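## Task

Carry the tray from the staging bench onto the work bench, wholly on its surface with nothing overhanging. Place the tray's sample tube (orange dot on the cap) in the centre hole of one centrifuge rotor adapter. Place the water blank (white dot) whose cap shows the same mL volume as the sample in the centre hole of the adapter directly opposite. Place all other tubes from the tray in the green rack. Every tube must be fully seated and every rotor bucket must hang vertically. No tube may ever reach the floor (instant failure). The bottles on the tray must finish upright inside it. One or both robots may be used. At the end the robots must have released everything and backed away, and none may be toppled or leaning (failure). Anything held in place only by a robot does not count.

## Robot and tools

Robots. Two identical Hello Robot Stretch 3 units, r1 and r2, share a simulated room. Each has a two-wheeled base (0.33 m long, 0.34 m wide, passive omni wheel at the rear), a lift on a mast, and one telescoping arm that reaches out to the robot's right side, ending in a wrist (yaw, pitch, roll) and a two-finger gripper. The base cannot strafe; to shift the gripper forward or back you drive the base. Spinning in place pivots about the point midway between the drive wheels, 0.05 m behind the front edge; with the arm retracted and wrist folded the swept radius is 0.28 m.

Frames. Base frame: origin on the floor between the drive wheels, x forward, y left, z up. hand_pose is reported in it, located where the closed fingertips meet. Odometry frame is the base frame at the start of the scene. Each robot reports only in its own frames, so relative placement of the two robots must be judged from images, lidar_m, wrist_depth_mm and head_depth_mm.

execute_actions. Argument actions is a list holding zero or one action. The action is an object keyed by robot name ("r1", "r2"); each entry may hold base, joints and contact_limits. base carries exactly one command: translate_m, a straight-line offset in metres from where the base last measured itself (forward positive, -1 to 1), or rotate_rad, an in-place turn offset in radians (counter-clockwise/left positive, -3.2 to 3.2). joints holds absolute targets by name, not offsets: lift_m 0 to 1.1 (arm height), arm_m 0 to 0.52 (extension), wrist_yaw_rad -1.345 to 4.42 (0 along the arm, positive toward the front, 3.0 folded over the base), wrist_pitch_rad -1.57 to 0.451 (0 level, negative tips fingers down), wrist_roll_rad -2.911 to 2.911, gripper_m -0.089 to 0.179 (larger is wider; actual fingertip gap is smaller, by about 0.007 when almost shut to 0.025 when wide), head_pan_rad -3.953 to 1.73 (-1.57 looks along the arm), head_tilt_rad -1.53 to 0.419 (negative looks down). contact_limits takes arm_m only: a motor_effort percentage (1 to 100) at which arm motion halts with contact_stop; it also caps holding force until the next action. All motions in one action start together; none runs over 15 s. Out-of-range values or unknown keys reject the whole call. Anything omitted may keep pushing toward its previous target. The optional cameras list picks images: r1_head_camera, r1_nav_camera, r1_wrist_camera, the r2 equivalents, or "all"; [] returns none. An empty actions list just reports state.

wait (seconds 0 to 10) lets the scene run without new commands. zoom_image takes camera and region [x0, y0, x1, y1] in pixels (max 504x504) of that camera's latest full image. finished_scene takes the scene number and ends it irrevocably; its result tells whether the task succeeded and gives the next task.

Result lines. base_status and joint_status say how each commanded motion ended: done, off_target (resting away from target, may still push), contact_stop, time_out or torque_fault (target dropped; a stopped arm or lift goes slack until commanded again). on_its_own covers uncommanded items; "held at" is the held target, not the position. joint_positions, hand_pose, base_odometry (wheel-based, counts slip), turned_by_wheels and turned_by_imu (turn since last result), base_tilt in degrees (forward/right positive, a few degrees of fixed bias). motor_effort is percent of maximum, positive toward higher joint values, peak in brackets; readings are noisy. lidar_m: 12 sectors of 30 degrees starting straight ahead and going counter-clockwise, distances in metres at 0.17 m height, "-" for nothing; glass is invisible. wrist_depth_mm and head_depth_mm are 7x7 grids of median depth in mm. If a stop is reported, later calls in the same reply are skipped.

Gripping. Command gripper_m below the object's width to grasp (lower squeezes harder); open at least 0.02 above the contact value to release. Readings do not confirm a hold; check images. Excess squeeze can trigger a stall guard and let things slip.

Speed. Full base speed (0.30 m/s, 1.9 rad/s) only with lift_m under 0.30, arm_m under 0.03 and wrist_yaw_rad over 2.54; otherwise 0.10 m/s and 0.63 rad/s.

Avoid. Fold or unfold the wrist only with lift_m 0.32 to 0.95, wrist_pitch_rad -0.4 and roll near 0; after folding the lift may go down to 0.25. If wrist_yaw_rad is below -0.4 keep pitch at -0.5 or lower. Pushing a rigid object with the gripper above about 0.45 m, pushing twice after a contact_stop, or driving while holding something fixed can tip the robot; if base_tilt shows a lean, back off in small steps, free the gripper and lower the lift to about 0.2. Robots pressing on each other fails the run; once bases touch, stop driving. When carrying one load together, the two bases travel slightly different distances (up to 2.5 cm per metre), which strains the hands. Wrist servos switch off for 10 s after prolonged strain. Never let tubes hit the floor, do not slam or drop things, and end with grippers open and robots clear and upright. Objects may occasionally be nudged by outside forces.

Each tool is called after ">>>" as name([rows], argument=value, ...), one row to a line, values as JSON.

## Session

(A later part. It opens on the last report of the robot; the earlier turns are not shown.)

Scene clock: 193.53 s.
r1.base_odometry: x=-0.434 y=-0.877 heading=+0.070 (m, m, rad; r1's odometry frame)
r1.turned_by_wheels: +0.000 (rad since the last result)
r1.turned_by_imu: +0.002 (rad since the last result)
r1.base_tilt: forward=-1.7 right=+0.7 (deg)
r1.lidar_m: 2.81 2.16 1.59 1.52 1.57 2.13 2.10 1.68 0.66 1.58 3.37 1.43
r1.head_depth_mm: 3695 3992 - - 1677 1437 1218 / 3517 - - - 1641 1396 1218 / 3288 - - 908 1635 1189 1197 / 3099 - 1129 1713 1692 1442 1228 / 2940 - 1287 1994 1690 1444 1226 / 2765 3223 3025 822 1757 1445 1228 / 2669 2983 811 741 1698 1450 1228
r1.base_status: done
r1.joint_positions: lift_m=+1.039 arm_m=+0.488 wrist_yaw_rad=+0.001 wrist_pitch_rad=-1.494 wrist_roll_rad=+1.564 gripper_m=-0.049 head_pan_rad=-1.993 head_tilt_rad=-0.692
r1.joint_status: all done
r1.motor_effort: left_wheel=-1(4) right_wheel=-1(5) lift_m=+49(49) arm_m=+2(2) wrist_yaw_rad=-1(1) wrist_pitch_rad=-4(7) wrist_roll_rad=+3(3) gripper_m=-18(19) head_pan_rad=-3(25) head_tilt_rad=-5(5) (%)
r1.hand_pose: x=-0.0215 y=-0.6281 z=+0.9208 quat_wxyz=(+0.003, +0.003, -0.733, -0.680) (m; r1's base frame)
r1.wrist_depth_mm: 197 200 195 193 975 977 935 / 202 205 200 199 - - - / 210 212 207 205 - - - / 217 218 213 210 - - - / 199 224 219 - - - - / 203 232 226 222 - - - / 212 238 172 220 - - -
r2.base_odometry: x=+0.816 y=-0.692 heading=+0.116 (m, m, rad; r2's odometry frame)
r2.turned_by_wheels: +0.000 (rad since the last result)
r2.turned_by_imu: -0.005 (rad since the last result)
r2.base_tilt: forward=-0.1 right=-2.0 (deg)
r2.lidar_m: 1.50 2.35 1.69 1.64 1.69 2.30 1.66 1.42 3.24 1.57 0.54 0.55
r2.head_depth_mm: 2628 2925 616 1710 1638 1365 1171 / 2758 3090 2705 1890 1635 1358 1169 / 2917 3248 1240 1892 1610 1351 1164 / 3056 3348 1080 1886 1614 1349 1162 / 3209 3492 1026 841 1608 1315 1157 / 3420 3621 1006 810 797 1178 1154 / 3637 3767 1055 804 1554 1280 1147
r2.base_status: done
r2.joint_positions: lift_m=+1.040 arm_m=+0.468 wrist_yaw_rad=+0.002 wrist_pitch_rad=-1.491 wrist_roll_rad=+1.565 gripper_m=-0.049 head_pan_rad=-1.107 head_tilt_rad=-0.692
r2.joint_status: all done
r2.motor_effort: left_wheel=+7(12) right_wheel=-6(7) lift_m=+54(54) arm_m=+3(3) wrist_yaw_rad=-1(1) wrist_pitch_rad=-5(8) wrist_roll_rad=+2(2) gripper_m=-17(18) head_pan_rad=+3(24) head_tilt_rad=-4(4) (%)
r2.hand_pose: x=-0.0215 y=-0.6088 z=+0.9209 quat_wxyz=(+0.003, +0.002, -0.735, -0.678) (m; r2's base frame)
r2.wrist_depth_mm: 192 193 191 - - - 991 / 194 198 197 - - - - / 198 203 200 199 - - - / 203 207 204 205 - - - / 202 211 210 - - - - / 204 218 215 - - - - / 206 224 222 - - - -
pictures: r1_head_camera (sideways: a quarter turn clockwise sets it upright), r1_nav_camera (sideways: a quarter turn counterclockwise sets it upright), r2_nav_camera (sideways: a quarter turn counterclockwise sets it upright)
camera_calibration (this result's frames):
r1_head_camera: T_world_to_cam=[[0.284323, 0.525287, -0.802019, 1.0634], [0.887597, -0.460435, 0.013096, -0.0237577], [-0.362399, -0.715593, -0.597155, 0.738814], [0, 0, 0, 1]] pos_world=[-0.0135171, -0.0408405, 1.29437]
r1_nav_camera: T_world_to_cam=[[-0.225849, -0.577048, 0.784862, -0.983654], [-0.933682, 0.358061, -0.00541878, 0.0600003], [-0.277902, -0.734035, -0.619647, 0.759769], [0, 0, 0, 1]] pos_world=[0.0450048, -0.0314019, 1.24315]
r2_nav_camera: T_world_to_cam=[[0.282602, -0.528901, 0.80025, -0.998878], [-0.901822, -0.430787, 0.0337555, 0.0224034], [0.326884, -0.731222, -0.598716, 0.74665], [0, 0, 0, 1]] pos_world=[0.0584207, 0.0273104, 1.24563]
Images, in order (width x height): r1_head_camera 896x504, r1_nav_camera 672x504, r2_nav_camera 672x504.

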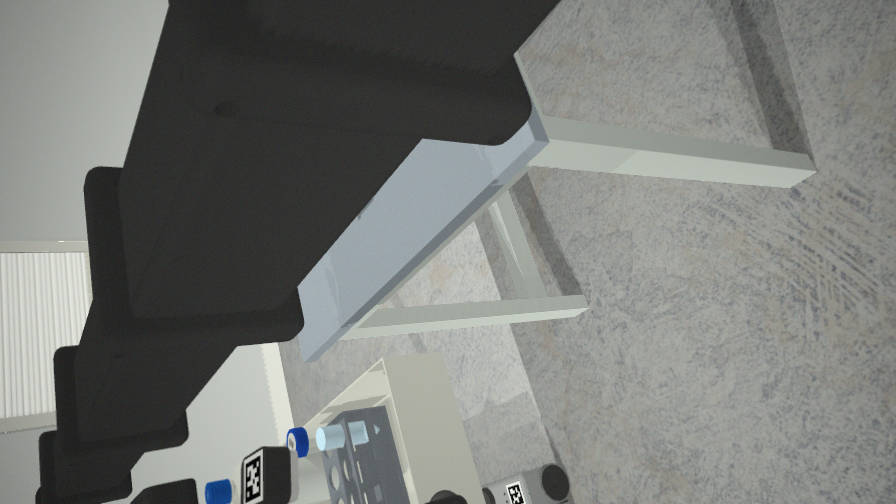

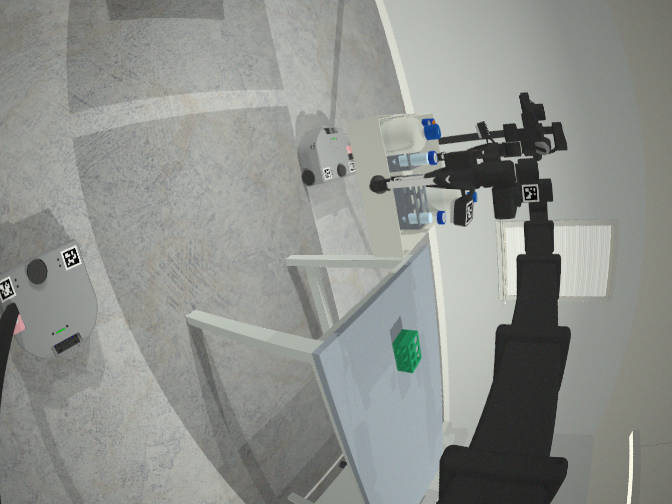

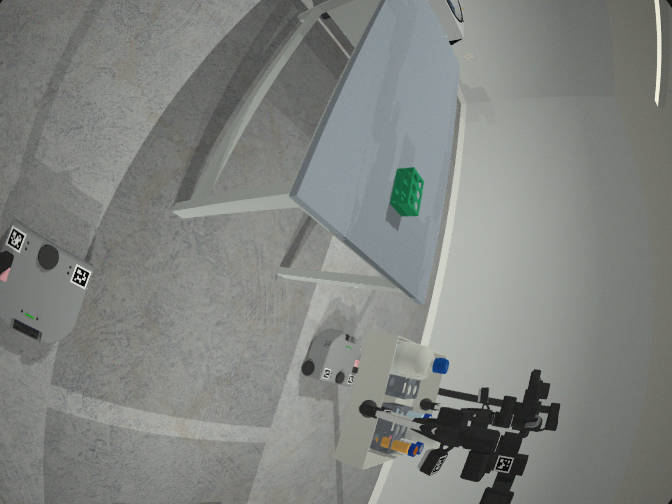

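>>> execute_actions([
  {"r2":{"base":{"translate_m":0.55},"joints":{"arm_m":0.462,"lift_m":1.06}},"r1":{"base":{"translate_m":-0.55},"joints":{"lift_m":1.06,"head_pan_rad":-1.5}}},
], cameras=["r2_head_camera"])

Scene clock: 203.67 s.
r1.base_odometry: x=-0.983 y=-0.915 heading=+0.070 (m, m, rad; r1's odometry frame)
r1.turned_by_wheels: +0.000 (rad since the last result)
r1.turned_by_imu: +0.002 (rad since the last result)
r1.base_tilt: forward=-1.7 right=+0.6 (deg)
r1.lidar_m: 1.95 2.17 1.58 1.52 1.57 2.13 2.01 1.40 1.23 0.53 0.54 1.95
r1.head_depth_mm: - 3093 1235 872 713 1430 1228 / - 3093 820 810 714 1434 1222 / - - 839 816 717 1439 1231 / 825 2290 784 815 716 1438 1229 / 2802 3078 660 848 719 881 1156 / 2850 3068 3084 2222 1656 1447 1233 / 2816 3085 3040 2225 1758 1443 1232
r1.base_status: done
r1.joint_positions: lift_m=+1.059 arm_m=+0.488 wrist_yaw_rad=+0.002 wrist_pitch_rad=-1.486 wrist_roll_rad=+1.563 gripper_m=-0.049 head_pan_rad=-1.507 head_tilt_rad=-0.692
r1.joint_status: all done
r1.motor_effort: left_wheel=+0(4) right_wheel=-1(5) lift_m=+49(51) arm_m=+2(2) wrist_yaw_rad=-1(1) wrist_pitch_rad=-7(8) wrist_roll_rad=+3(3) gripper_m=-19(18) head_pan_rad=+3(27) head_tilt_rad=-4(6) (%)
r1.hand_pose: x=-0.0215 y=-0.6301 z=+0.9408 quat_wxyz=(+0.004, +0.003, -0.736, -0.677) (m; r1's base frame)
r1.wrist_depth_mm: 187 203 196 194 304 953 943 / 206 207 201 199 311 308 - / 212 212 207 205 319 320 - / 219 220 212 211 331 - - / 200 226 220 - 345 - - / 205 232 227 222 351 - - / 214 240 171 220 369 - -
r2.base_odometry: x=+1.362 y=-0.629 heading=+0.116 (m, m, rad; r2's odometry frame)
r2.turned_by_wheels: +0.000 (rad since the last result)
r2.turned_by_imu: -0.005 (rad since the last result)
r2.base_tilt: forward=-0.2 right=-1.9 (deg)
r2.lidar_m: 1.71 2.37 1.71 1.64 1.70 2.30 1.95 2.17 0.41 0.40 0.41 0.55
r2.head_depth_mm: 2631 2823 601 749 664 569 1170 / 2753 3039 1047 795 660 594 1170 / 2850 3207 1085 817 657 1294 1119 / 3054 3349 1075 818 656 1343 1115 / 3169 3483 1070 812 690 1343 1137 / 3365 3619 1063 808 1468 1338 1153 / 3599 3789 1055 804 1516 1283 1154
r2.base_status: done
r2.joint_positions: lift_m=+1.060 arm_m=+0.463 wrist_yaw_rad=+0.003 wrist_pitch_rad=-1.485 wrist_roll_rad=+1.563 gripper_m=-0.049 head_pan_rad=-1.107 head_tilt_rad=-0.692
r2.joint_status: all done
r2.motor_effort: left_wheel=+8(13) right_wheel=-6(9) lift_m=+53(56) arm_m=-5(5) wrist_yaw_rad=-3(4) wrist_pitch_rad=-8(8) wrist_roll_rad=+3(3) gripper_m=-17(17) head_pan_rad=+3(3) head_tilt_rad=-3(3) (%)
r2.hand_pose: x=-0.0215 y=-0.6052 z=+0.9408 quat_wxyz=(+0.004, +0.004, -0.737, -0.676) (m; r2's base frame)
r2.wrist_depth_mm: 193 194 192 314 318 311 - / 194 199 194 324 319 317 - / 200 201 200 327 327 321 319 / 203 208 206 206 334 329 - / 193 214 211 340 341 338 - / 209 218 216 - 344 344 - / 211 225 222 221 350 347 -
pictures: r2_head_camera (sideways: a quarter turn clockwise sets it upright)
camera_calibration (this result's frames):
r2_head_camera: T_world_to_cam=[[-0.321154, 0.547663, -0.77261, 1.02466], [0.875517, 0.482696, -0.0217713, 0.0295403], [0.361013, -0.683425, -0.634508, 0.779089], [0, 0, 0, 1]] pos_world=[0.0219501, -0.0429796, 1.28665]
Images, in order (width x height): r2_head_camera 896x504.

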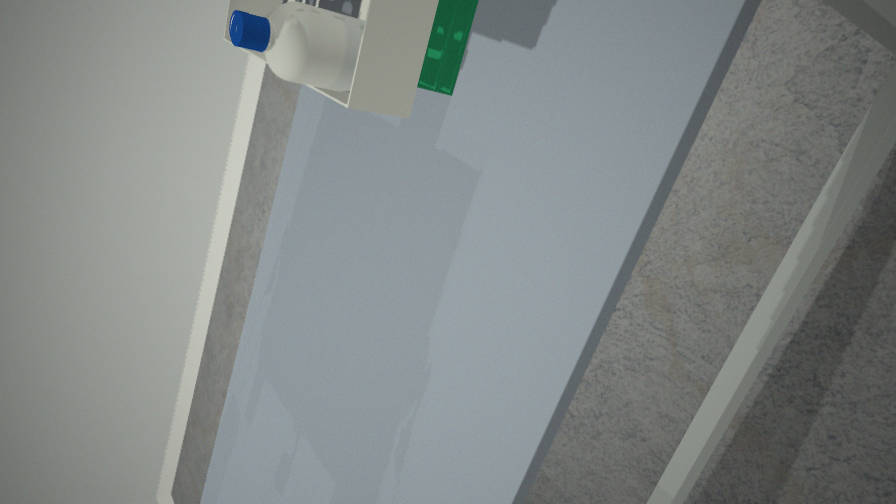

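>>> execute_actions([
  {"r2":{"base":{"translate_m":0.5}},"r1":{"base":{"translate_m":-0.5}}},
], cameras=["r1_head_camera"])

>>> execute_actions([
  {"r2":{"joints":{"lift_m":0.945}},"r1":{"joints":{"lift_m":0.945}}},
], cameras=[])

>>> execute_actions([
  {"r2":{"joints":{"lift_m":0.931}},"r1":{"joints":{"lift_m":0.931}}},
], cameras=["r1_head_camera"])

Scene clock: 214.67 s.
r1.base_odometry: x=-1.482 y=-0.950 heading=+0.070 (m, m, rad; r1's odometry frame)
r1.turned_by_wheels: +0.000 (rad since the last result)
r1.turned_by_imu: +0.001 (rad since the last result)
r1.base_tilt: forward=-1.6 right=+0.7 (deg)
r1.lidar_m: 2.45 2.16 1.57 1.51 1.56 2.13 2.88 0.95 1.23 1.18 1.23 0.80
r1.head_depth_mm: - 3070 1233 870 734 1432 1225 / - 3062 814 813 735 1438 1225 / - - 871 813 737 1439 1221 / 810 2302 776 816 740 1443 1225 / 2801 3074 657 848 742 1447 1230 / 2806 3120 1257 916 740 1446 1226 / 2798 3110 1260 917 743 1447 1238
r1.base_status: done
r1.joint_positions: lift_m=+1.059 arm_m=+0.488 wrist_yaw_rad=+0.002 wrist_pitch_rad=-1.493 wrist_roll_rad=+1.562 gripper_m=-0.049 head_pan_rad=-1.507 head_tilt_rad=-0.692
r1.joint_status: not commanded
r1.motor_effort: left_wheel=-1(4) right_wheel=-2(7) lift_m=+49(49) arm_m=+2(2) wrist_yaw_rad=-2(2) wrist_pitch_rad=-4(7) wrist_roll_rad=+4(4) gripper_m=-19(20) head_pan_rad=+3(3) head_tilt_rad=-5(6) (%)
r1.hand_pose: x=-0.0216 y=-0.6283 z=+0.9408 quat_wxyz=(+0.004, +0.004, -0.734, -0.680) (m; r1's base frame)
r1.wrist_depth_mm: 191 201 195 193 303 939 937 / 205 206 200 198 313 995 - / 208 212 206 205 322 319 - / 193 219 213 210 332 - - / 200 225 220 - 343 - - / 202 231 226 223 356 - - / 214 239 172 218 373 - -
r2.base_odometry: x=+1.859 y=-0.571 heading=+0.117 (m, m, rad; r2's odometry frame)
r2.turned_by_wheels: +0.000 (rad since the last result)
r2.turned_by_imu: -0.004 (rad since the last result)
r2.base_tilt: forward=-0.1 right=-1.9 (deg)
r2.lidar_m: 1.65 2.40 1.72 1.65 1.71 2.30 2.44 0.56 0.40 0.39 0.40 0.54
r2.head_depth_mm: 2594 2807 597 749 663 566 1167 / 2742 3026 1041 794 661 593 1166 / 2845 3194 1084 817 658 1265 1163 / 3018 3321 1078 814 656 1321 1115 / 3193 3473 1073 810 671 1345 1133 / 3352 3613 1064 809 708 1345 1156 / 3373 3562 1057 803 1510 1278 1153
r2.base_status: done
r2.joint_positions: lift_m=+1.060 arm_m=+0.462 wrist_yaw_rad=+0.004 wrist_pitch_rad=-1.486 wrist_roll_rad=+1.561 gripper_m=-0.049 head_pan_rad=-1.107 head_tilt_rad=-0.692
r2.joint_status: not commanded
r2.motor_effort: left_wheel=+8(13) right_wheel=-6(8) lift_m=+54(54) arm_m=-5(5) wrist_yaw_rad=-4(3) wrist_pitch_rad=-7(8) wrist_roll_rad=+3(3) gripper_m=-17(17) head_pan_rad=+3(3) head_tilt_rad=-3(4) (%)
r2.hand_pose: x=-0.0216 y=-0.6048 z=+0.9408 quat_wxyz=(+0.005, +0.005, -0.736, -0.677) (m; r2's base frame)
r2.wrist_depth_mm: 189 195 192 318 314 312 311 / 195 198 196 324 322 319 - / 200 205 201 327 328 325 322 / 202 209 204 206 335 329 - / 192 213 212 211 337 331 - / 209 219 216 - 346 344 - / 200 225 223 287 352 348 -
pictures: r1_head_camera (sideways: a quarter turn clockwise sets it upright)
camera_calibration (this result's frames):
r1_head_camera: T_world_to_cam=[[0.00622157, 0.597267, -0.802019, 1.0651], [0.999889, 0.00716993, 0.013096, -0.0244427], [0.0135722, -0.802011, -0.597155, 0.73652], [0, 0, 0, 1]] pos_world=[0.00781713, -0.0452751, 1.29437]
Images, in order (width x height): r1_head_camera 896x504.

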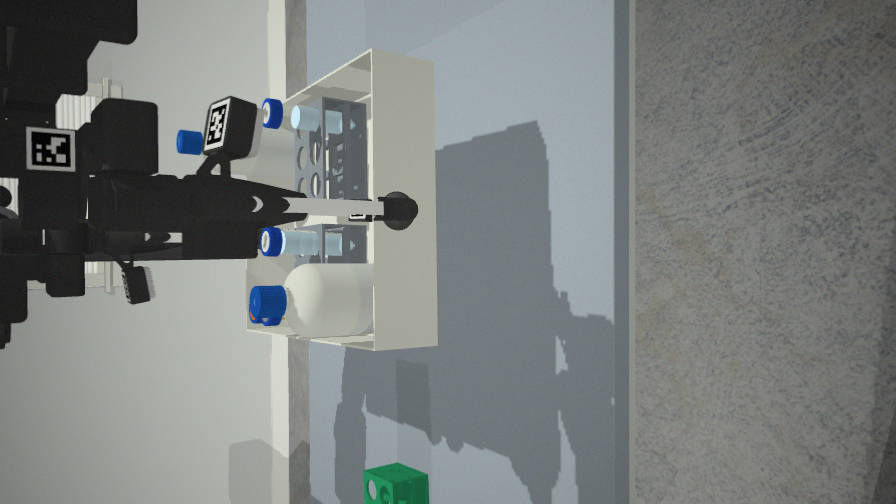

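Scene clock: 216.53 s.
r1.base_odometry: x=-1.482 y=-0.950 heading=+0.070 (m, m, rad; r1's odometry frame)
r1.turned_by_wheels: +0.000 (rad since the last result)
r1.turned_by_imu: +0.000 (rad since the last result)
r1.base_tilt: forward=-1.7 right=+0.5 (deg)
r1.lidar_m: 2.44 2.16 1.57 1.51 1.57 2.13 2.88 0.95 1.23 1.18 1.22 0.80
r1.head_depth_mm: 2791 3044 - 870 735 1437 1224 / 2788 2967 1177 831 738 1434 1225 / 2801 2974 958 879 739 1436 1220 / 1400 931 1070 743 740 1441 1224 / 2699 3074 1186 735 739 1439 1229 / 2802 3110 1258 915 740 1444 1232 / 2804 3106 1262 918 744 1450 1233
r1.base_status: not commanded
r1.joint_positions: lift_m=+0.945 arm_m=+0.488 wrist_yaw_rad=+0.002 wrist_pitch_rad=-1.494 wrist_roll_rad=+1.562 gripper_m=-0.049 head_pan_rad=-1.507 head_tilt_rad=-0.692
r1.joint_status: all done
r1.motor_effort: left_wheel=+0(0) right_wheel=-1(2) lift_m=+37(42) arm_m=+2(2) wrist_yaw_rad=-1(2) wrist_pitch_rad=-4(4) wrist_roll_rad=+4(3) gripper_m=-19(19) head_pan_rad=+3(2) head_tilt_rad=-6(6) (%)
r1.hand_pose: x=-0.0216 y=-0.6282 z=+0.8263 quat_wxyz=(+0.004, +0.004, -0.734, -0.680) (m; r1's base frame)
r1.wrist_depth_mm: 190 201 196 193 198 193 842 / 205 207 201 198 204 199 - / 194 212 207 204 212 204 - / 194 219 212 210 218 213 940 / 200 225 218 - 225 221 943 / 203 231 226 222 232 229 989 / 214 238 173 218 243 240 -
r2.base_odometry: x=+1.859 y=-0.571 heading=+0.117 (m, m, rad; r2's odometry frame)
r2.turned_by_wheels: +0.000 (rad since the last result)
r2.turned_by_imu: +0.000 (rad since the last result)
r2.base_tilt: forward=+0.0 right=-2.0 (deg)
r2.lidar_m: 1.65 2.40 1.72 1.65 1.71 2.31 2.43 0.56 0.40 0.39 0.40 0.54
r2.head_depth_mm: 2603 2891 974 692 663 565 1173 / 2716 3011 1093 718 659 592 1169 / 2881 3205 1085 818 659 1268 1164 / 3013 3316 1078 817 656 1324 1120 / 3165 3454 1071 810 670 1346 1133 / 3341 3608 1067 809 708 1343 1153 / 3419 3573 1056 802 1520 1274 1152
r2.base_status: not commanded
r2.joint_positions: lift_m=+0.945 arm_m=+0.462 wrist_yaw_rad=+0.004 wrist_pitch_rad=-1.487 wrist_roll_rad=+1.561 gripper_m=-0.049 head_pan_rad=-1.107 head_tilt_rad=-0.692
r2.joint_status: all done
r2.motor_effort: left_wheel=+8(8) right_wheel=-6(6) lift_m=+39(44) arm_m=-4(5) wrist_yaw_rad=-3(4) wrist_pitch_rad=-7(7) wrist_roll_rad=+3(3) gripper_m=-17(17) head_pan_rad=+3(3) head_tilt_rad=-3(2) (%)
r2.hand_pose: x=-0.0216 y=-0.6047 z=+0.8263 quat_wxyz=(+0.005, +0.005, -0.736, -0.677) (m; r2's base frame)
r2.wrist_depth_mm: 189 194 191 208 208 205 202 / 195 199 197 213 210 208 205 / 197 202 201 217 215 213 211 / 202 209 205 205 217 216 214 / 192 211 210 209 225 221 218 / 209 220 217 - 228 227 222 / 201 222 221 229 233 230 227
pictures: none
No camera images: the call's "cameras" was empty. Leave "cameras" out to get every camera's image.

Scene clock: 217.33 s.
r1.base_odometry: x=-1.482 y=-0.950 heading=+0.070 (m, m, rad; r1's odometry frame)
r1.turned_by_wheels: +0.000 (rad since the last result)
r1.turned_by_imu: +0.000 (rad since the last result)
r1.base_tilt: forward=-1.7 right=+0.7 (deg)
r1.lidar_m: 2.44 2.16 1.57 1.51 1.57 2.14 2.88 0.95 1.22 1.18 1.22 0.80
r1.head_depth_mm: 2809 3091 - 870 736 1438 1224 / 2781 3006 1181 864 736 1439 1223 / 2786 2990 - 869 736 1433 1224 / 1414 924 1247 757 740 1441 1222 / 2670 3124 1258 751 741 1443 1227 / 2816 3086 1254 913 742 1443 1230 / 2796 3081 1266 917 744 1454 1229
r1.base_status: not commanded
r1.joint_positions: lift_m=+0.931 arm_m=+0.488 wrist_yaw_rad=+0.003 wrist_pitch_rad=-1.494 wrist_roll_rad=+1.561 gripper_m=-0.049 head_pan_rad=-1.507 head_tilt_rad=-0.692
r1.joint_status: all done
r1.motor_effort: left_wheel=+0(0) right_wheel=-2(2) lift_m=+37(38) arm_m=+2(2) wrist_yaw_rad=-2(1) wrist_pitch_rad=-3(4) wrist_roll_rad=+4(4) gripper_m=-19(20) head_pan_rad=+3(3) head_tilt_rad=-5(6) (%)
r1.hand_pose: x=-0.0216 y=-0.6282 z=+0.8123 quat_wxyz=(+0.005, +0.004, -0.734, -0.680) (m; r1's base frame)
r1.wrist_depth_mm: 183 199 194 189 186 181 830 / 203 204 199 194 192 186 - / 211 211 206 201 198 191 - / 204 218 211 208 204 199 929 / 200 225 220 - 209 206 918 / 202 232 227 223 217 212 989 / 215 240 172 218 227 223 -
r2.base_odometry: x=+1.859 y=-0.571 heading=+0.117 (m, m, rad; r2's odometry frame)
r2.turned_by_wheels: +0.000 (rad since the last result)
r2.turned_by_imu: +0.000 (rad since the last result)
r2.base_tilt: forward=-0.1 right=-1.9 (deg)
r2.lidar_m: 1.66 2.39 1.73 1.65 1.71 2.30 2.44 0.56 0.40 0.39 0.40 0.54
r2.head_depth_mm: 2625 2910 989 702 664 567 1173 / 2734 3039 1093 718 660 593 1165 / 2853 3234 1086 821 659 1270 1166 / 3005 3315 1078 815 655 1313 1114 / 3179 3448 1069 813 671 1346 1133 / 3316 3645 1061 805 709 1337 1153 / 3463 3564 1058 806 1506 1278 1150
r2.base_status: not commanded
r2.joint_positions: lift_m=+0.931 arm_m=+0.462 wrist_yaw_rad=+0.004 wrist_pitch_rad=-1.487 wrist_roll_rad=+1.561 gripper_m=-0.049 head_pan_rad=-1.107 head_tilt_rad=-0.692
r2.joint_status: all done
r2.motor_effort: left_wheel=+8(8) right_wheel=-6(6) lift_m=+39(40) arm_m=-4(4) wrist_yaw_rad=-3(4) wrist_pitch_rad=-7(7) wrist_roll_rad=+4(3) gripper_m=-17(17) head_pan_rad=+3(3) head_tilt_rad=-3(3) (%)
r2.hand_pose: x=-0.0216 y=-0.6047 z=+0.8123 quat_wxyz=(+0.005, +0.005, -0.736, -0.677) (m; r2's base frame)
r2.wrist_depth_mm: 188 197 192 195 194 192 188 / 196 201 198 198 198 196 193 / 201 205 203 201 201 199 196 / 205 210 206 207 205 205 199 / 208 214 211 210 209 208 205 / 212 219 215 - 215 211 209 / 202 221 219 222 218 216 212
pictures: r1_head_camera (sideways: a quarter turn clockwise sets it upright)
camera_calibration (this result's frames):
r1_head_camera: T_world_to_cam=[[0.00621679, 0.597267, -0.802019, 1.0651], [0.999888, 0.00717792, 0.013096, -0.0244426], [0.0135786, -0.802011, -0.597155, 0.73652], [0, 0, 0, 1]] pos_world=[0.0078175, -0.0452751, 1.29437]
Images, in order (width x height): r1_head_camera 896x504.

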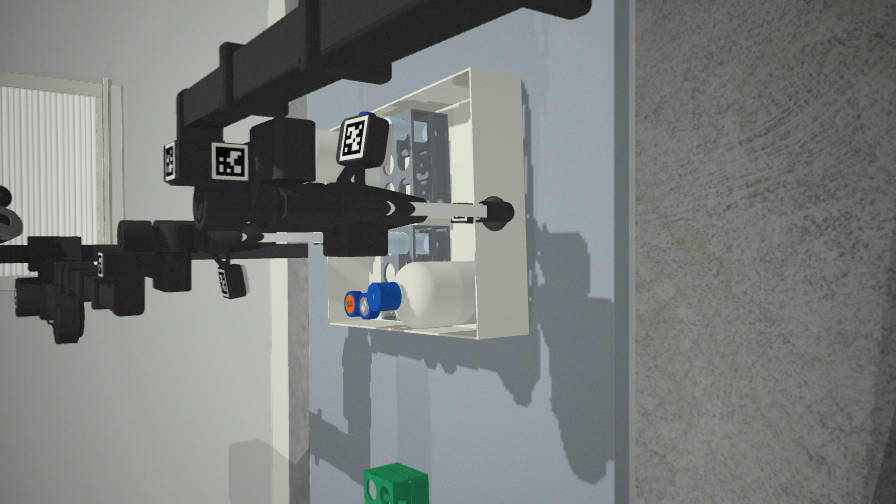

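>>> execute_actions([
  {"r2":{"joints":{"gripper_m":0.05}},"r1":{"joints":{"gripper_m":0.05}}},
], cameras=[])

>>> execute_actions([
  {"r2":{"joints":{"lift_m":1.095}},"r1":{"joints":{"lift_m":1.095}}},
], cameras=[])

>>> execute_actions([
  {"r2":{"joints":{"wrist_pitch_rad":-1.0,"wrist_roll_rad":0,"gripper_m":0.075,"arm_m":0.4,"head_pan_rad":-1.57}},"r1":{"base":{"rotate_rad":0.2},"joints":{"arm_m":0.0,"wrist_pitch_rad":-1.0,"wrist_roll_rad":0,"gripper_m":0.075}}},
], cameras=["r2_wrist_camera","r2_head_camera"])

>>> execute_actions([
  {"r1":{"base":{"translate_m":-1.0}}},
], cameras=[])

>>> execute_actions([
  {"r1":{"base":{"rotate_rad":-0.2}}},
], cameras=["r1_wrist_camera","r1_head_camera","r1_nav_camera"])

Scene clock: 227.53 s.
r1.base_odometry: x=-1.482 y=-0.950 heading=+0.070 (m, m, rad; r1's odometry frame)
r1.turned_by_wheels: +0.000 (rad since the last result)
r1.turned_by_imu: -0.001 (rad since the last result)
r1.base_tilt: forward=-1.6 right=+0.6 (deg)
r1.lidar_m: 2.44 2.17 1.57 1.51 1.57 2.13 2.88 0.95 1.23 1.18 1.23 0.80
r1.head_depth_mm: 2793 3086 - 873 735 1441 1223 / 2786 3033 1174 865 737 1439 1222 / 2761 2995 - 870 739 1432 1224 / 1408 925 1252 759 737 1439 1229 / 2684 3105 1250 752 743 1445 1225 / 2810 3118 1256 914 741 1446 1234 / 2803 3116 1260 916 745 1451 1231
r1.base_status: not commanded
r1.joint_positions: lift_m=+0.931 arm_m=+0.488 wrist_yaw_rad=+0.003 wrist_pitch_rad=-1.494 wrist_roll_rad=+1.566 gripper_m=+0.050 head_pan_rad=-1.507 head_tilt_rad=-0.692
r1.joint_status: all done
r1.motor_effort: left_wheel=-2(2) right_wheel=+0(1) lift_m=+37(38) arm_m=+2(2) wrist_yaw_rad=-2(2) wrist_pitch_rad=-3(4) wrist_roll_rad=+2(4) gripper_m=-1(78) head_pan_rad=+3(3) head_tilt_rad=-6(5) (%)
r1.hand_pose: x=-0.0216 y=-0.6281 z=+0.8123 quat_wxyz=(+0.003, +0.002, -0.733, -0.680) (m; r1's base frame)
r1.wrist_depth_mm: 187 202 195 190 186 182 828 / 205 206 202 196 192 187 - / 195 214 208 203 198 193 - / 194 221 214 210 205 199 908 / 203 228 224 216 210 206 924 / 203 236 214 224 221 214 960 / 219 241 174 200 227 223 -
r2.base_odometry: x=+1.859 y=-0.571 heading=+0.116 (m, m, rad; r2's odometry frame)
r2.turned_by_wheels: +0.000 (rad since the last result)
r2.turned_by_imu: +0.000 (rad since the last result)
r2.base_tilt: forward=-0.1 right=-2.0 (deg)
r2.lidar_m: 1.66 2.39 1.72 1.65 1.70 2.30 2.44 0.56 0.41 0.39 0.40 0.54
r2.head_depth_mm: 2611 2916 990 702 663 567 1172 / 2732 3038 1092 726 661 594 1165 / 2864 3158 1089 819 657 1265 1163 / 3019 3360 1077 814 656 1321 1112 / 3156 3465 1075 812 672 1343 1131 / 3380 3625 1067 808 709 1345 1153 / 3373 3544 1060 800 1510 1275 1146
r2.base_status: not commanded
r2.joint_positions: lift_m=+0.931 arm_m=+0.462 wrist_yaw_rad=+0.002 wrist_pitch_rad=-1.491 wrist_roll_rad=+1.565 gripper_m=+0.050 head_pan_rad=-1.107 head_tilt_rad=-0.692
r2.joint_status: all done
r2.motor_effort: left_wheel=+4(8) right_wheel=-3(6) lift_m=+39(39) arm_m=-4(4) wrist_yaw_rad=-2(4) wrist_pitch_rad=-5(7) wrist_roll_rad=+2(4) gripper_m=+1(81) head_pan_rad=+3(3) head_tilt_rad=-4(4) (%)
r2.hand_pose: x=-0.0215 y=-0.6036 z=+0.8123 quat_wxyz=(+0.003, +0.002, -0.735, -0.678) (m; r2's base frame)
r2.wrist_depth_mm: 183 200 196 195 195 194 190 / 200 203 200 199 198 197 194 / 203 207 206 203 203 199 198 / 206 212 208 209 205 204 200 / 211 215 215 212 210 208 206 / 211 221 - 216 - 212 209 / 205 223 224 220 220 217 213
pictures: none
No camera images: the call's "cameras" was empty. Leave "cameras" out to get every camera's image.

Scene clock: 229.87 s.
r1.base_odometry: x=-1.482 y=-0.950 heading=+0.070 (m, m, rad; r1's odometry frame)
r1.turned_by_wheels: +0.000 (rad since the last result)
r1.turned_by_imu: +0.000 (rad since the last result)
r1.base_tilt: forward=-1.7 right=+0.7 (deg)
r1.lidar_m: 2.44 2.16 1.58 1.51 1.56 2.13 2.89 0.95 1.23 1.18 1.22 0.80
r1.head_depth_mm: 2813 3071 1242 905 736 1441 1222 / 2816 3067 1238 869 737 1435 1220 / - 3187 1011 871 736 1443 1224 / 839 3060 1251 757 740 1445 1226 / 2807 3083 1253 753 743 1445 1231 / 2837 3106 1252 915 741 1445 1230 / 2771 3119 1263 917 746 1445 1235
r1.base_status: not commanded
r1.joint_positions: lift_m=+1.095 arm_m=+0.488 wrist_yaw_rad=+0.003 wrist_pitch_rad=-1.495 wrist_roll_rad=+1.567 gripper_m=+0.050 head_pan_rad=-1.507 head_tilt_rad=-0.692
r1.joint_status: all done
r1.motor_effort: left_wheel=-2(2) right_wheel=+1(1) lift_m=+41(43) arm_m=+2(2) wrist_yaw_rad=-2(2) wrist_pitch_rad=-3(3) wrist_roll_rad=+1(2) gripper_m=+0(1) head_pan_rad=+3(3) head_tilt_rad=-5(6) (%)
r1.hand_pose: x=-0.0216 y=-0.6280 z=+0.9761 quat_wxyz=(+0.003, +0.002, -0.733, -0.680) (m; r1's base frame)
r1.wrist_depth_mm: 344 289 343 340 335 996 975 / 352 314 362 354 350 - - / 395 328 370 369 357 - - / 410 394 387 376 371 - - / 417 349 385 387 378 - - / 399 322 263 264 406 - - / 463 458 439 419 411 - -
r2.base_odometry: x=+1.859 y=-0.571 heading=+0.116 (m, m, rad; r2's odometry frame)
r2.turned_by_wheels: +0.000 (rad since the last result)
r2.turned_by_imu: +0.000 (rad since the last result)
r2.base_tilt: forward=+0.0 right=-2.0 (deg)
r2.lidar_m: 1.65 2.39 1.72 1.65 1.70 2.30 2.44 0.56 0.40 0.39 0.40 0.54
r2.head_depth_mm: 2605 2872 987 700 663 566 1171 / 2728 3031 1088 723 660 593 1163 / 2889 3172 1086 819 659 1271 1159 / 2978 3334 1077 816 654 1318 1110 / 3141 3494 1069 811 672 1341 1131 / 3347 3591 1064 807 710 1344 1154 / 3372 3546 1057 804 1504 1280 1150
r2.base_status: not commanded
r2.joint_positions: lift_m=+1.095 arm_m=+0.462 wrist_yaw_rad=+0.002 wrist_pitch_rad=-1.491 wrist_roll_rad=+1.565 gripper_m=+0.050 head_pan_rad=-1.107 head_tilt_rad=-0.692
r2.joint_status: all done
r2.motor_effort: left_wheel=+5(5) right_wheel=-2(3) lift_m=+46(47) arm_m=-4(4) wrist_yaw_rad=-2(1) wrist_pitch_rad=-4(5) wrist_roll_rad=+2(2) gripper_m=+1(1) head_pan_rad=+3(3) head_tilt_rad=-4(3) (%)
r2.hand_pose: x=-0.0215 y=-0.6035 z=+0.9761 quat_wxyz=(+0.003, +0.002, -0.734, -0.679) (m; r2's base frame)
r2.wrist_depth_mm: 364 361 356 347 349 343 - / 305 309 356 358 354 349 - / 328 315 370 364 363 354 - / 379 319 372 369 368 368 - / 398 335 379 377 378 369 - / 398 339 - 360 - 381 - / 401 337 341 286 390 386 -
pictures: none
No camera images: the call's "cameras" was empty. Leave "cameras" out to get every camera's image.

Scene clock: 234.63 s.
r1.base_odometry: x=-1.482 y=-0.950 heading=+0.270 (m, m, rad; r1's odometry frame)
r1.turned_by_wheels: +0.200 (rad since the last result)
r1.turned_by_imu: +0.201 (rad since the last result)
r1.base_tilt: forward=-1.6 right=+0.6 (deg)
r1.lidar_m: 3.43 1.83 1.52 1.51 1.68 2.71 1.14 0.95 1.18 1.18 0.80 2.44
r1.head_depth_mm: - - - - - - 1197 / - - - - - - 1196 / 2804 3244 - - - - 1200 / 2851 3155 1326 880 763 1398 1225 / 2924 3216 1253 912 764 1442 1226 / 2999 3311 1254 916 766 1442 1234 / 3056 3398 2923 917 795 1445 1224
r1.base_status: done
r1.joint_positions: lift_m=+1.095 arm_m=+0.002 wrist_yaw_rad=+0.002 wrist_pitch_rad=-1.010 wrist_roll_rad=+0.001 gripper_m=+0.075 head_pan_rad=-1.507 head_tilt_rad=-0.692
r1.joint_status: all done
joint sent to its limit — the command would take r1.arm_m past its lower limit, so that joint was sent only as far as its limit.
r1.motor_effort: left_wheel=-2(6) right_wheel=+1(7) lift_m=+41(41) arm_m=-4(4) wrist_yaw_rad=-2(1) wrist_pitch_rad=+5(5) wrist_roll_rad=+0(2) gripper_m=-1(76) head_pan_rad=+4(3) head_tilt_rad=-5(5) (%)
r1.hand_pose: x=-0.0213 y=-0.2629 z=+1.0036 quat_wxyz=(+0.619, +0.343, -0.619, -0.342) (m; r1's base frame)
r1.wrist_depth_mm: 530 539 532 517 484 482 546 / - 524 507 496 500 498 496 / - - - - 482 468 471 / - - - - - - - / - - - - - - - / - - - - - - - / - - - - - - -
r2.base_odometry: x=+1.859 y=-0.571 heading=+0.116 (m, m, rad; r2's odometry frame)
r2.turned_by_wheels: +0.000 (rad since the last result)
r2.turned_by_imu: +0.000 (rad since the last result)
r2.base_tilt: forward=+0.0 right=-2.0 (deg)
r2.lidar_m: 1.65 2.39 1.73 1.65 1.71 2.30 2.44 0.56 0.40 0.39 0.40 0.54
r2.head_depth_mm: 2673 3003 1102 827 666 1273 1123 / 2753 3039 1093 796 661 1268 1123 / - 3101 917 765 658 1268 1118 / 2552 2971 1024 763 656 1288 1114 / 2656 3041 1017 731 653 1288 1110 / 2687 3047 1070 809 650 1284 1108 / 2699 3082 1060 805 648 1273 1091
r2.base_status: not commanded
r2.joint_positions: lift_m=+1.095 arm_m=+0.400 wrist_yaw_rad=+0.002 wrist_pitch_rad=-1.013 wrist_roll_rad=+0.005 gripper_m=+0.075 head_pan_rad=-1.563 head_tilt_rad=-0.692
r2.joint_status: all done
r2.motor_effort: left_wheel=+4(4) right_wheel=-3(3) lift_m=+46(45) arm_m=-5(4) wrist_yaw_rad=-1(2) wrist_pitch_rad=+8(8) wrist_roll_rad=-1(0) gripper_m=+1(77) head_pan_rad=-2(27) head_tilt_rad=-2(3) (%)
r2.hand_pose: x=-0.0214 y=-0.6605 z=+1.0033 quat_wxyz=(+0.617, +0.343, -0.619, -0.344) (m; r2's base frame)
r2.wrist_depth_mm: 534 543 547 536 549 574 574 / 484 491 487 468 516 520 517 / 460 455 455 449 468 479 492 / 430 417 377 401 364 451 454 / 405 399 401 407 407 419 403 / 383 254 384 388 389 395 393 / 363 217 358 366 366 373 371
pictures: r2_head_camera (sideways: a quarter turn clockwise sets it upright), r2_wrist_camera
camera_calibration (this result's frames):
r2_head_camera: T_world_to_cam=[[-0.0473394, 0.633114, -0.77261, 1.02299], [0.998605, 0.0480999, -0.0217713, 0.0287895], [0.0233787, -0.772563, -0.634508, 0.781149], [0, 0, 0, 1]] pos_world=[0.00141629, -0.045569, 1.28665]
r2_wrist_camera: T_world_to_cam=[[-0.999645, 0.0225977, 0.0140881, -0.0198825], [0.0147307, 0.909981, -0.414389, 1.05715], [-0.0221842, -0.414034, -0.909991, 0.798057], [0, 0, 0, 1]] pos_world=[-0.0177438, -0.631111, 1.16457]
Images, in order (width x height): r2_head_camera 896x504, r2_wrist_camera 644x364.

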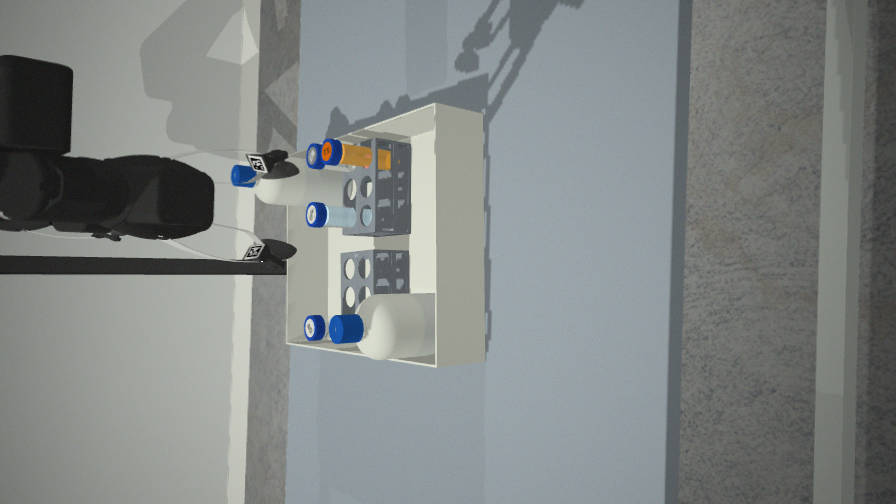

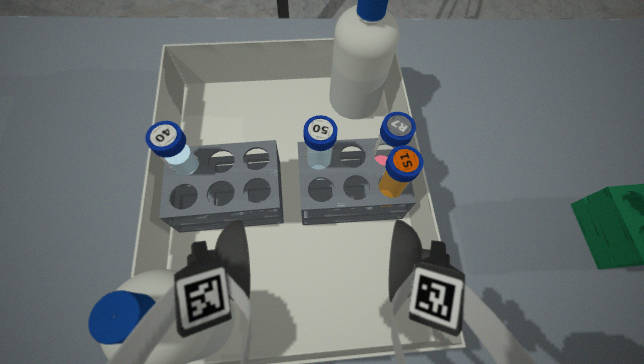

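Scene clock: 245.60 s.
r1.base_odometry: x=-2.445 y=-1.216 heading=+0.270 (m, m, rad; r1's odometry frame)
r1.turned_by_wheels: +0.000 (rad since the last result)
r1.turned_by_imu: -0.005 (rad since the last result)
r1.base_tilt: forward=-1.6 right=+0.7 (deg)
r1.lidar_m: 3.88 2.07 1.70 1.70 1.89 1.91 0.71 0.37 0.31 0.31 0.37 1.63
r1.head_depth_mm: - - - - - - 588 / - - - - - - 687 / 2634 3061 - - - - 1160 / 2679 2972 3168 911 777 1407 1226 / 2728 3072 3118 913 718 591 717 / 2797 3136 3050 914 720 593 1209 / 2870 3176 1765 917 723 595 1234
r1.base_status: done
r1.joint_positions: lift_m=+1.095 arm_m=+0.002 wrist_yaw_rad=+0.002 wrist_pitch_rad=-1.010 wrist_roll_rad=+0.001 gripper_m=+0.075 head_pan_rad=-1.507 head_tilt_rad=-0.692
r1.joint_status: not commanded
r1.motor_effort: left_wheel=-2(7) right_wheel=+2(2) lift_m=+41(41) arm_m=-4(4) wrist_yaw_rad=-2(2) wrist_pitch_rad=+5(5) wrist_roll_rad=+0(0) gripper_m=-1(1) head_pan_rad=+3(3) head_tilt_rad=-6(5) (%)
r1.hand_pose: x=-0.0213 y=-0.2629 z=+1.0036 quat_wxyz=(+0.619, +0.343, -0.619, -0.342) (m; r1's base frame)
r1.wrist_depth_mm: 533 529 537 958 830 537 543 / 493 494 499 - 745 458 498 / 457 461 464 - 690 415 484 / - 437 437 - 629 386 438 / - - 694 - 607 391 376 / - - - - 873 511 433 / - - - - - - 738
r2.base_odometry: x=+1.859 y=-0.571 heading=+0.116 (m, m, rad; r2's odometry frame)
r2.turned_by_wheels: +0.000 (rad since the last result)
r2.turned_by_imu: +0.000 (rad since the last result)
r2.base_tilt: forward=-0.1 right=-1.9 (deg)
r2.lidar_m: 1.65 2.40 1.72 1.65 1.70 2.30 2.45 0.56 0.40 0.39 0.40 0.54
r2.head_depth_mm: 2666 3008 1099 827 663 1272 1128 / 2754 3012 1095 795 661 1264 1125 / - 3104 913 766 657 1259 1117 / 2666 3036 1020 761 655 1290 1115 / 2668 3029 1016 730 654 1285 1116 / 2695 3035 1065 810 650 1282 1110 / 2679 3052 1059 805 648 1281 1087
r2.base_status: not commanded
r2.joint_positions: lift_m=+1.095 arm_m=+0.400 wrist_yaw_rad=+0.002 wrist_pitch_rad=-1.013 wrist_roll_rad=+0.005 gripper_m=+0.075 head_pan_rad=-1.563 head_tilt_rad=-0.692
r2.joint_status: not commanded
r2.motor_effort: left_wheel=+4(4) right_wheel=-3(3) lift_m=+45(45) arm_m=-4(4) wrist_yaw_rad=+0(1) wrist_pitch_rad=+8(8) wrist_roll_rad=-1(1) gripper_m=+1(1) head_pan_rad=-2(2) head_tilt_rad=-3(3) (%)
r2.hand_pose: x=-0.0214 y=-0.6605 z=+1.0033 quat_wxyz=(+0.617, +0.343, -0.619, -0.344) (m; r2's base frame)
r2.wrist_depth_mm: 528 539 543 537 553 566 582 / 492 487 489 464 518 522 534 / 467 462 465 456 464 482 492 / 435 418 377 410 372 446 447 / 404 395 402 405 407 415 402 / 381 256 379 387 387 391 399 / 359 216 355 362 362 372 369
pictures: none
No camera images: the call's "cameras" was empty. Leave "cameras" out to get every camera's image.

Scene clock: 246.80 s.
r1.base_odometry: x=-2.445 y=-1.216 heading=+0.070 (m, m, rad; r1's odometry frame)
r1.turned_by_wheels: -0.200 (rad since the last result)
r1.turned_by_imu: -0.202 (rad since the last result)
r1.base_tilt: forward=-1.7 right=+0.5 (deg)
r1.lidar_m: 1.63 2.44 1.77 1.70 1.76 1.97 1.90 0.44 0.32 0.31 0.37 1.39
r1.head_depth_mm: - - - - - - 616 / - - - - - - 638 / 2630 2938 - - - - 689 / 2653 2894 3109 2136 1773 1342 1177 / 2615 2924 3044 1256 1444 1442 1226 / 2613 2922 3074 920 720 610 658 / 2623 2958 3079 917 722 595 1156
r1.base_status: done
r1.joint_positions: lift_m=+1.095 arm_m=+0.002 wrist_yaw_rad=+0.002 wrist_pitch_rad=-1.010 wrist_roll_rad=+0.001 gripper_m=+0.075 head_pan_rad=-1.507 head_tilt_rad=-0.692
r1.joint_status: not commanded
r1.motor_effort: left_wheel=+1(5) right_wheel=-2(4) lift_m=+41(41) arm_m=-4(5) wrist_yaw_rad=-2(2) wrist_pitch_rad=+5(5) wrist_roll_rad=-1(0) gripper_m=+0(0) head_pan_rad=+3(3) head_tilt_rad=-5(6) (%)
r1.hand_pose: x=-0.0213 y=-0.2629 z=+1.0036 quat_wxyz=(+0.619, +0.343, -0.619, -0.342) (m; r1's base frame)
r1.wrist_depth_mm: 530 525 551 837 515 556 538 / 497 497 - 782 452 513 524 / 465 468 - 723 416 423 467 / 434 436 - 664 397 398 398 / 418 421 - 634 471 473 461 / - - - - - - - / - - - - - - -
r2.base_odometry: x=+1.859 y=-0.571 heading=+0.116 (m, m, rad; r2's odometry frame)
r2.turned_by_wheels: +0.000 (rad since the last result)
r2.turned_by_imu: +0.000 (rad since the last result)
r2.base_tilt: forward=+0.0 right=-2.0 (deg)
r2.lidar_m: 1.65 2.39 1.72 1.65 1.71 2.30 2.44 0.56 0.40 0.39 0.40 0.54
r2.head_depth_mm: 2660 3025 1097 829 664 1272 1126 / 2753 3022 1092 798 661 1266 1125 / - 3082 914 766 658 1267 1121 / 2686 3045 1018 762 656 1291 1114 / 2680 3032 1019 731 653 1284 1111 / 2687 3007 1067 809 650 1281 1109 / 2676 3039 1058 803 647 1282 1090
r2.base_status: not commanded
r2.joint_positions: lift_m=+1.095 arm_m=+0.400 wrist_yaw_rad=+0.002 wrist_pitch_rad=-1.013 wrist_roll_rad=+0.005 gripper_m=+0.075 head_pan_rad=-1.563 head_tilt_rad=-0.692
r2.joint_status: not commanded
r2.motor_effort: left_wheel=+4(4) right_wheel=-3(3) lift_m=+46(46) arm_m=-4(4) wrist_yaw_rad=-1(1) wrist_pitch_rad=+8(8) wrist_roll_rad=-1(1) gripper_m=+1(1) head_pan_rad=-2(3) head_tilt_rad=-2(4) (%)
r2.hand_pose: x=-0.0214 y=-0.6605 z=+1.0033 quat_wxyz=(+0.617, +0.343, -0.619, -0.344) (m; r2's base frame)
r2.wrist_depth_mm: 545 532 544 545 546 567 581 / 501 485 484 464 500 521 528 / 462 451 467 456 481 478 482 / 423 419 375 407 369 449 458 / 403 391 397 408 407 418 405 / 382 257 381 383 383 391 394 / 355 217 350 364 364 373 375
pictures: r1_head_camera (sideways: a quarter turn clockwise sets it upright), r1_nav_camera (sideways: a quarter turn counterclockwise sets it upright), r1_wrist_camera
camera_calibration (this result's frames):
r1_head_camera: T_world_to_cam=[[0.00601845, 0.597269, -0.802018, 1.0651], [0.999886, 0.00750987, 0.0130959, -0.0244426], [0.0138449, -0.802005, -0.597156, 0.736519], [0, 0, 0, 1]] pos_world=[0.00783253, -0.0452745, 1.29437]
r1_nav_camera: T_world_to_cam=[[0.0698621, -0.615721, 0.784861, -0.985457], [-0.992813, -0.119556, -0.00541884, 0.0603611], [0.0971711, -0.778841, -0.619648, 0.757482], [0, 0, 0, 1]] pos_world=[0.0551679, -0.00959169, 1.24315]
r1_wrist_camera: T_world_to_cam=[[-0.998929, -0.045303, 0.00942988, -0.0462374], [-0.0457287, 0.935253, -0.351015, 0.622406], [0.0070827, -0.35107, -0.936322, 1.01144], [0, 0, 0, 1]] pos_world=[-0.0248897, -0.229114, 1.16595]
Images, in order (width x height): r1_head_camera 896x504, r1_nav_camera 672x504, r1_wrist_camera 644x364.

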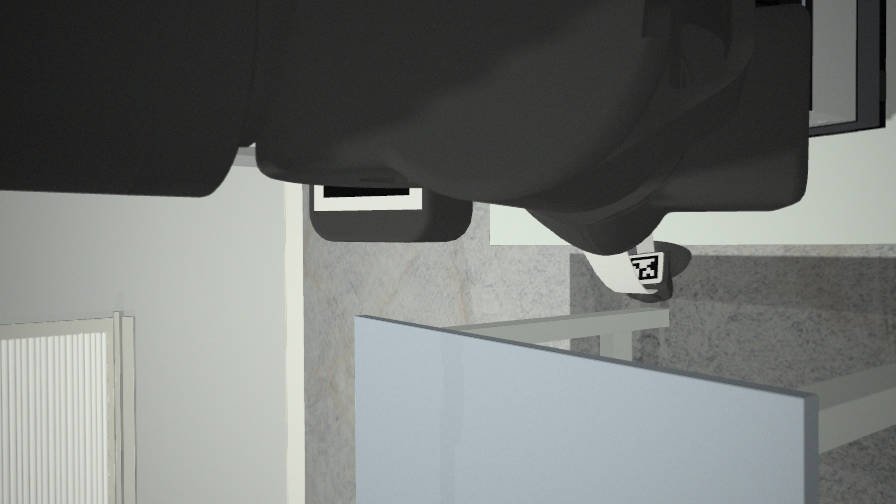

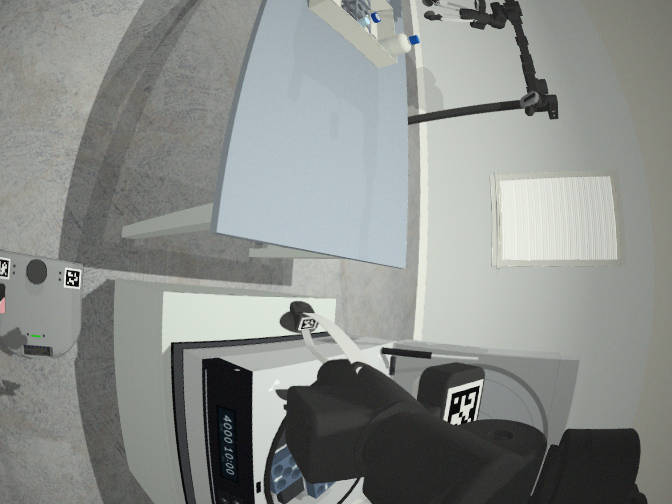

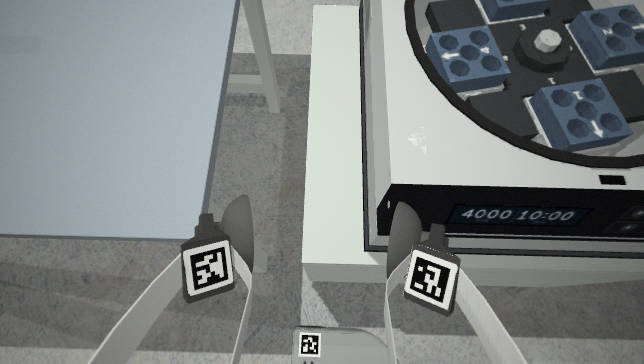

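>>> execute_actions([
  {"r1":{"base":{"translate_m":-0.25},"joints":{"arm_m":0.2,"wrist_pitch_rad":-1.3}},"r2":{"joints":{"arm_m":0.0,"wrist_pitch_rad":-1.5,"lift_m":0.85,"head_tilt_rad":-0.5}}},
], cameras=["r1_wrist_camera","r1_head_camera","r2_head_camera"])

Scene clock: 262.90 s.
r1.base_odometry: x=-2.695 y=-1.234 heading=+0.070 (m, m, rad; r1's odometry frame)
r1.turned_by_wheels: +0.000 (rad since the last result)
r1.turned_by_imu: -0.001 (rad since the last result)
r1.base_tilt: forward=-1.8 right=+0.7 (deg)
r1.lidar_m: 1.88 2.43 1.77 1.69 1.75 1.71 1.65 0.44 0.32 0.31 0.32 0.54
r1.head_depth_mm: - - 936 898 737 558 601 / - - 933 930 701 560 603 / - - - 859 737 560 605 / 745 828 937 916 726 561 605 / 744 830 941 862 655 562 604 / 2622 2936 3072 2235 1009 571 665 / 2630 2924 3069 2002 1453 1444 724
r1.base_status: done
r1.joint_positions: lift_m=+1.095 arm_m=+0.200 wrist_yaw_rad=+0.002 wrist_pitch_rad=-1.301 wrist_roll_rad=+0.001 gripper_m=+0.075 head_pan_rad=-1.507 head_tilt_rad=-0.692
r1.joint_status: all done
r1.motor_effort: left_wheel=+1(3) right_wheel=-2(5) lift_m=+41(41) arm_m=+5(5) wrist_yaw_rad=-1(2) wrist_pitch_rad=+0(4) wrist_roll_rad=-1(0) gripper_m=+0(1) head_pan_rad=+3(3) head_tilt_rad=-5(5) (%)
r1.hand_pose: x=-0.0216 y=-0.3898 z=+0.9801 quat_wxyz=(+0.563, +0.428, -0.562, -0.428) (m; r1's base frame)
r1.wrist_depth_mm: - - 391 407 399 403 380 / - - 352 416 418 415 364 / - - 346 413 394 412 347 / - - 343 340 500 345 343 / 577 786 342 341 342 339 340 / - - - - - - - / - - - - - - -
r2.base_odometry: x=+1.859 y=-0.571 heading=+0.116 (m, m, rad; r2's odometry frame)
r2.turned_by_wheels: +0.000 (rad since the last result)
r2.turned_by_imu: +0.000 (rad since the last result)
r2.base_tilt: forward=+0.0 right=-2.1 (deg)
r2.lidar_m: 1.66 2.40 1.73 1.65 1.70 2.29 2.44 0.56 0.40 0.39 0.40 0.54
r2.head_depth_mm: 2629 2922 3226 1112 806 636 552 / 2635 2869 3173 1103 776 635 552 / 2648 2901 3183 949 739 631 550 / 2659 2900 3224 1038 734 630 562 / 2644 2895 3195 927 715 626 559 / 2650 2924 3211 1071 759 621 558 / 2645 2892 3221 1060 783 623 557
r2.base_status: not commanded
r2.joint_positions: lift_m=+0.850 arm_m=+0.001 wrist_yaw_rad=+0.001 wrist_pitch_rad=-1.494 wrist_roll_rad=+0.002 gripper_m=+0.075 head_pan_rad=-1.563 head_tilt_rad=-0.507
r2.joint_status: all done
r2.motor_effort: left_wheel=+4(5) right_wheel=-3(3) lift_m=+30(37) arm_m=-4(5) wrist_yaw_rad=-1(1) wrist_pitch_rad=-3(7) wrist_roll_rad=-1(1) gripper_m=+1(1) head_pan_rad=-3(2) head_tilt_rad=+3(16) (%)
r2.hand_pose: x=-0.0216 y=-0.1410 z=+0.7316 quat_wxyz=(+0.518, +0.480, -0.519, -0.481) (m; r2's base frame)
r2.wrist_depth_mm: 843 834 868 828 879 851 876 / 870 867 863 878 847 887 867 / 854 866 881 862 891 883 878 / 868 881 870 898 895 876 911 / 886 841 889 - 924 897 930 / 904 897 904 - - 898 937 / 891 903 912 911 933 902 925
pictures: r1_head_camera (sideways: a quarter turn clockwise sets it upright), r1_wrist_camera, r2_head_camera (sideways: a quarter turn clockwise sets it upright)
camera_calibration (this result's frames):
r1_head_camera: T_world_to_cam=[[0.00601831, 0.597269, -0.802018, 1.0651], [0.999886, 0.00751011, 0.0130959, -0.0244426], [0.013845, -0.802006, -0.597156, 0.736519], [0, 0, 0, 1]] pos_world=[0.00783254, -0.0452745, 1.29437]
r1_wrist_camera: T_world_to_cam=[[-0.998974, -0.0451608, -0.00323575, -0.0395164], [-0.0448344, 0.996652, -0.06837, 0.47971], [0.00631256, -0.0681548, -0.997655, 1.11522], [0, 0, 0, 1]] pos_world=[-0.0250082, -0.403881, 1.14527]
r2_head_camera: T_world_to_cam=[[-0.046031, 0.480088, -0.876012, 1.1578], [0.998651, 0.0432175, -0.0287903, 0.0379333], [0.0240372, -0.876155, -0.48143, 0.581988], [0, 0, 0, 1]] pos_world=[0.00142324, -0.0475737, 1.29553]
Images, in order (width x height): r1_head_camera 896x504, r1_wrist_camera 644x364, r2_head_camera 896x504.

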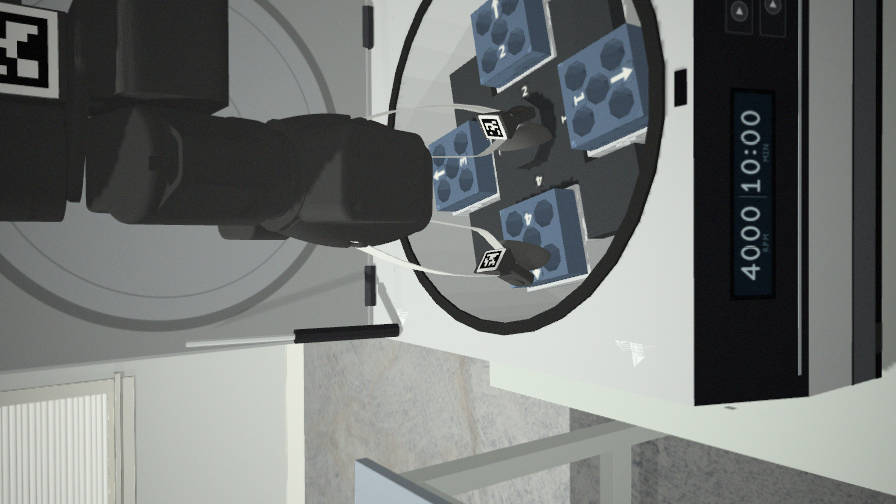

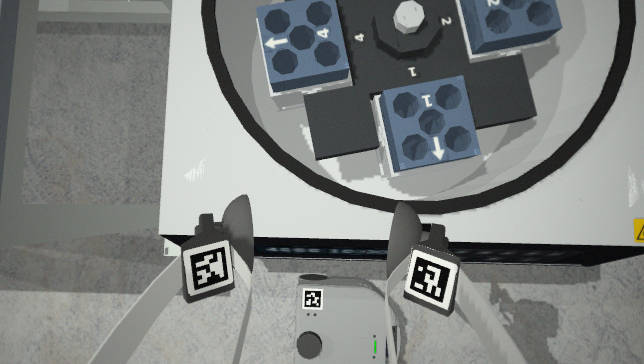

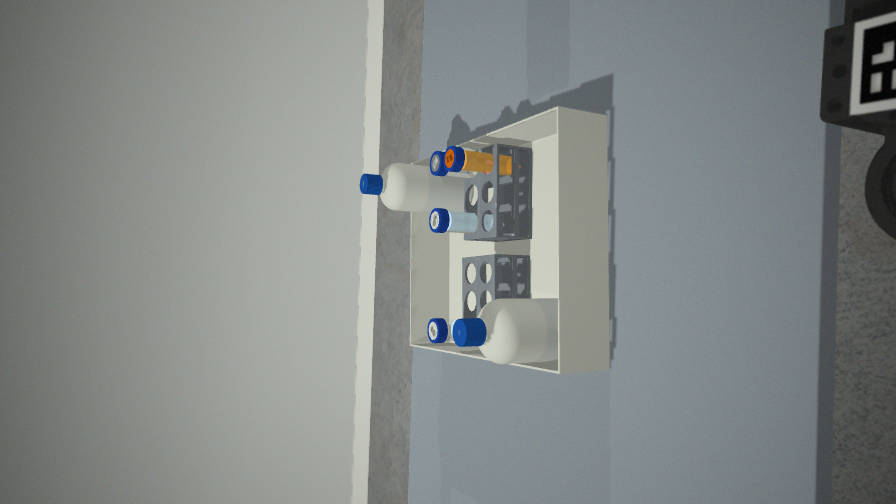

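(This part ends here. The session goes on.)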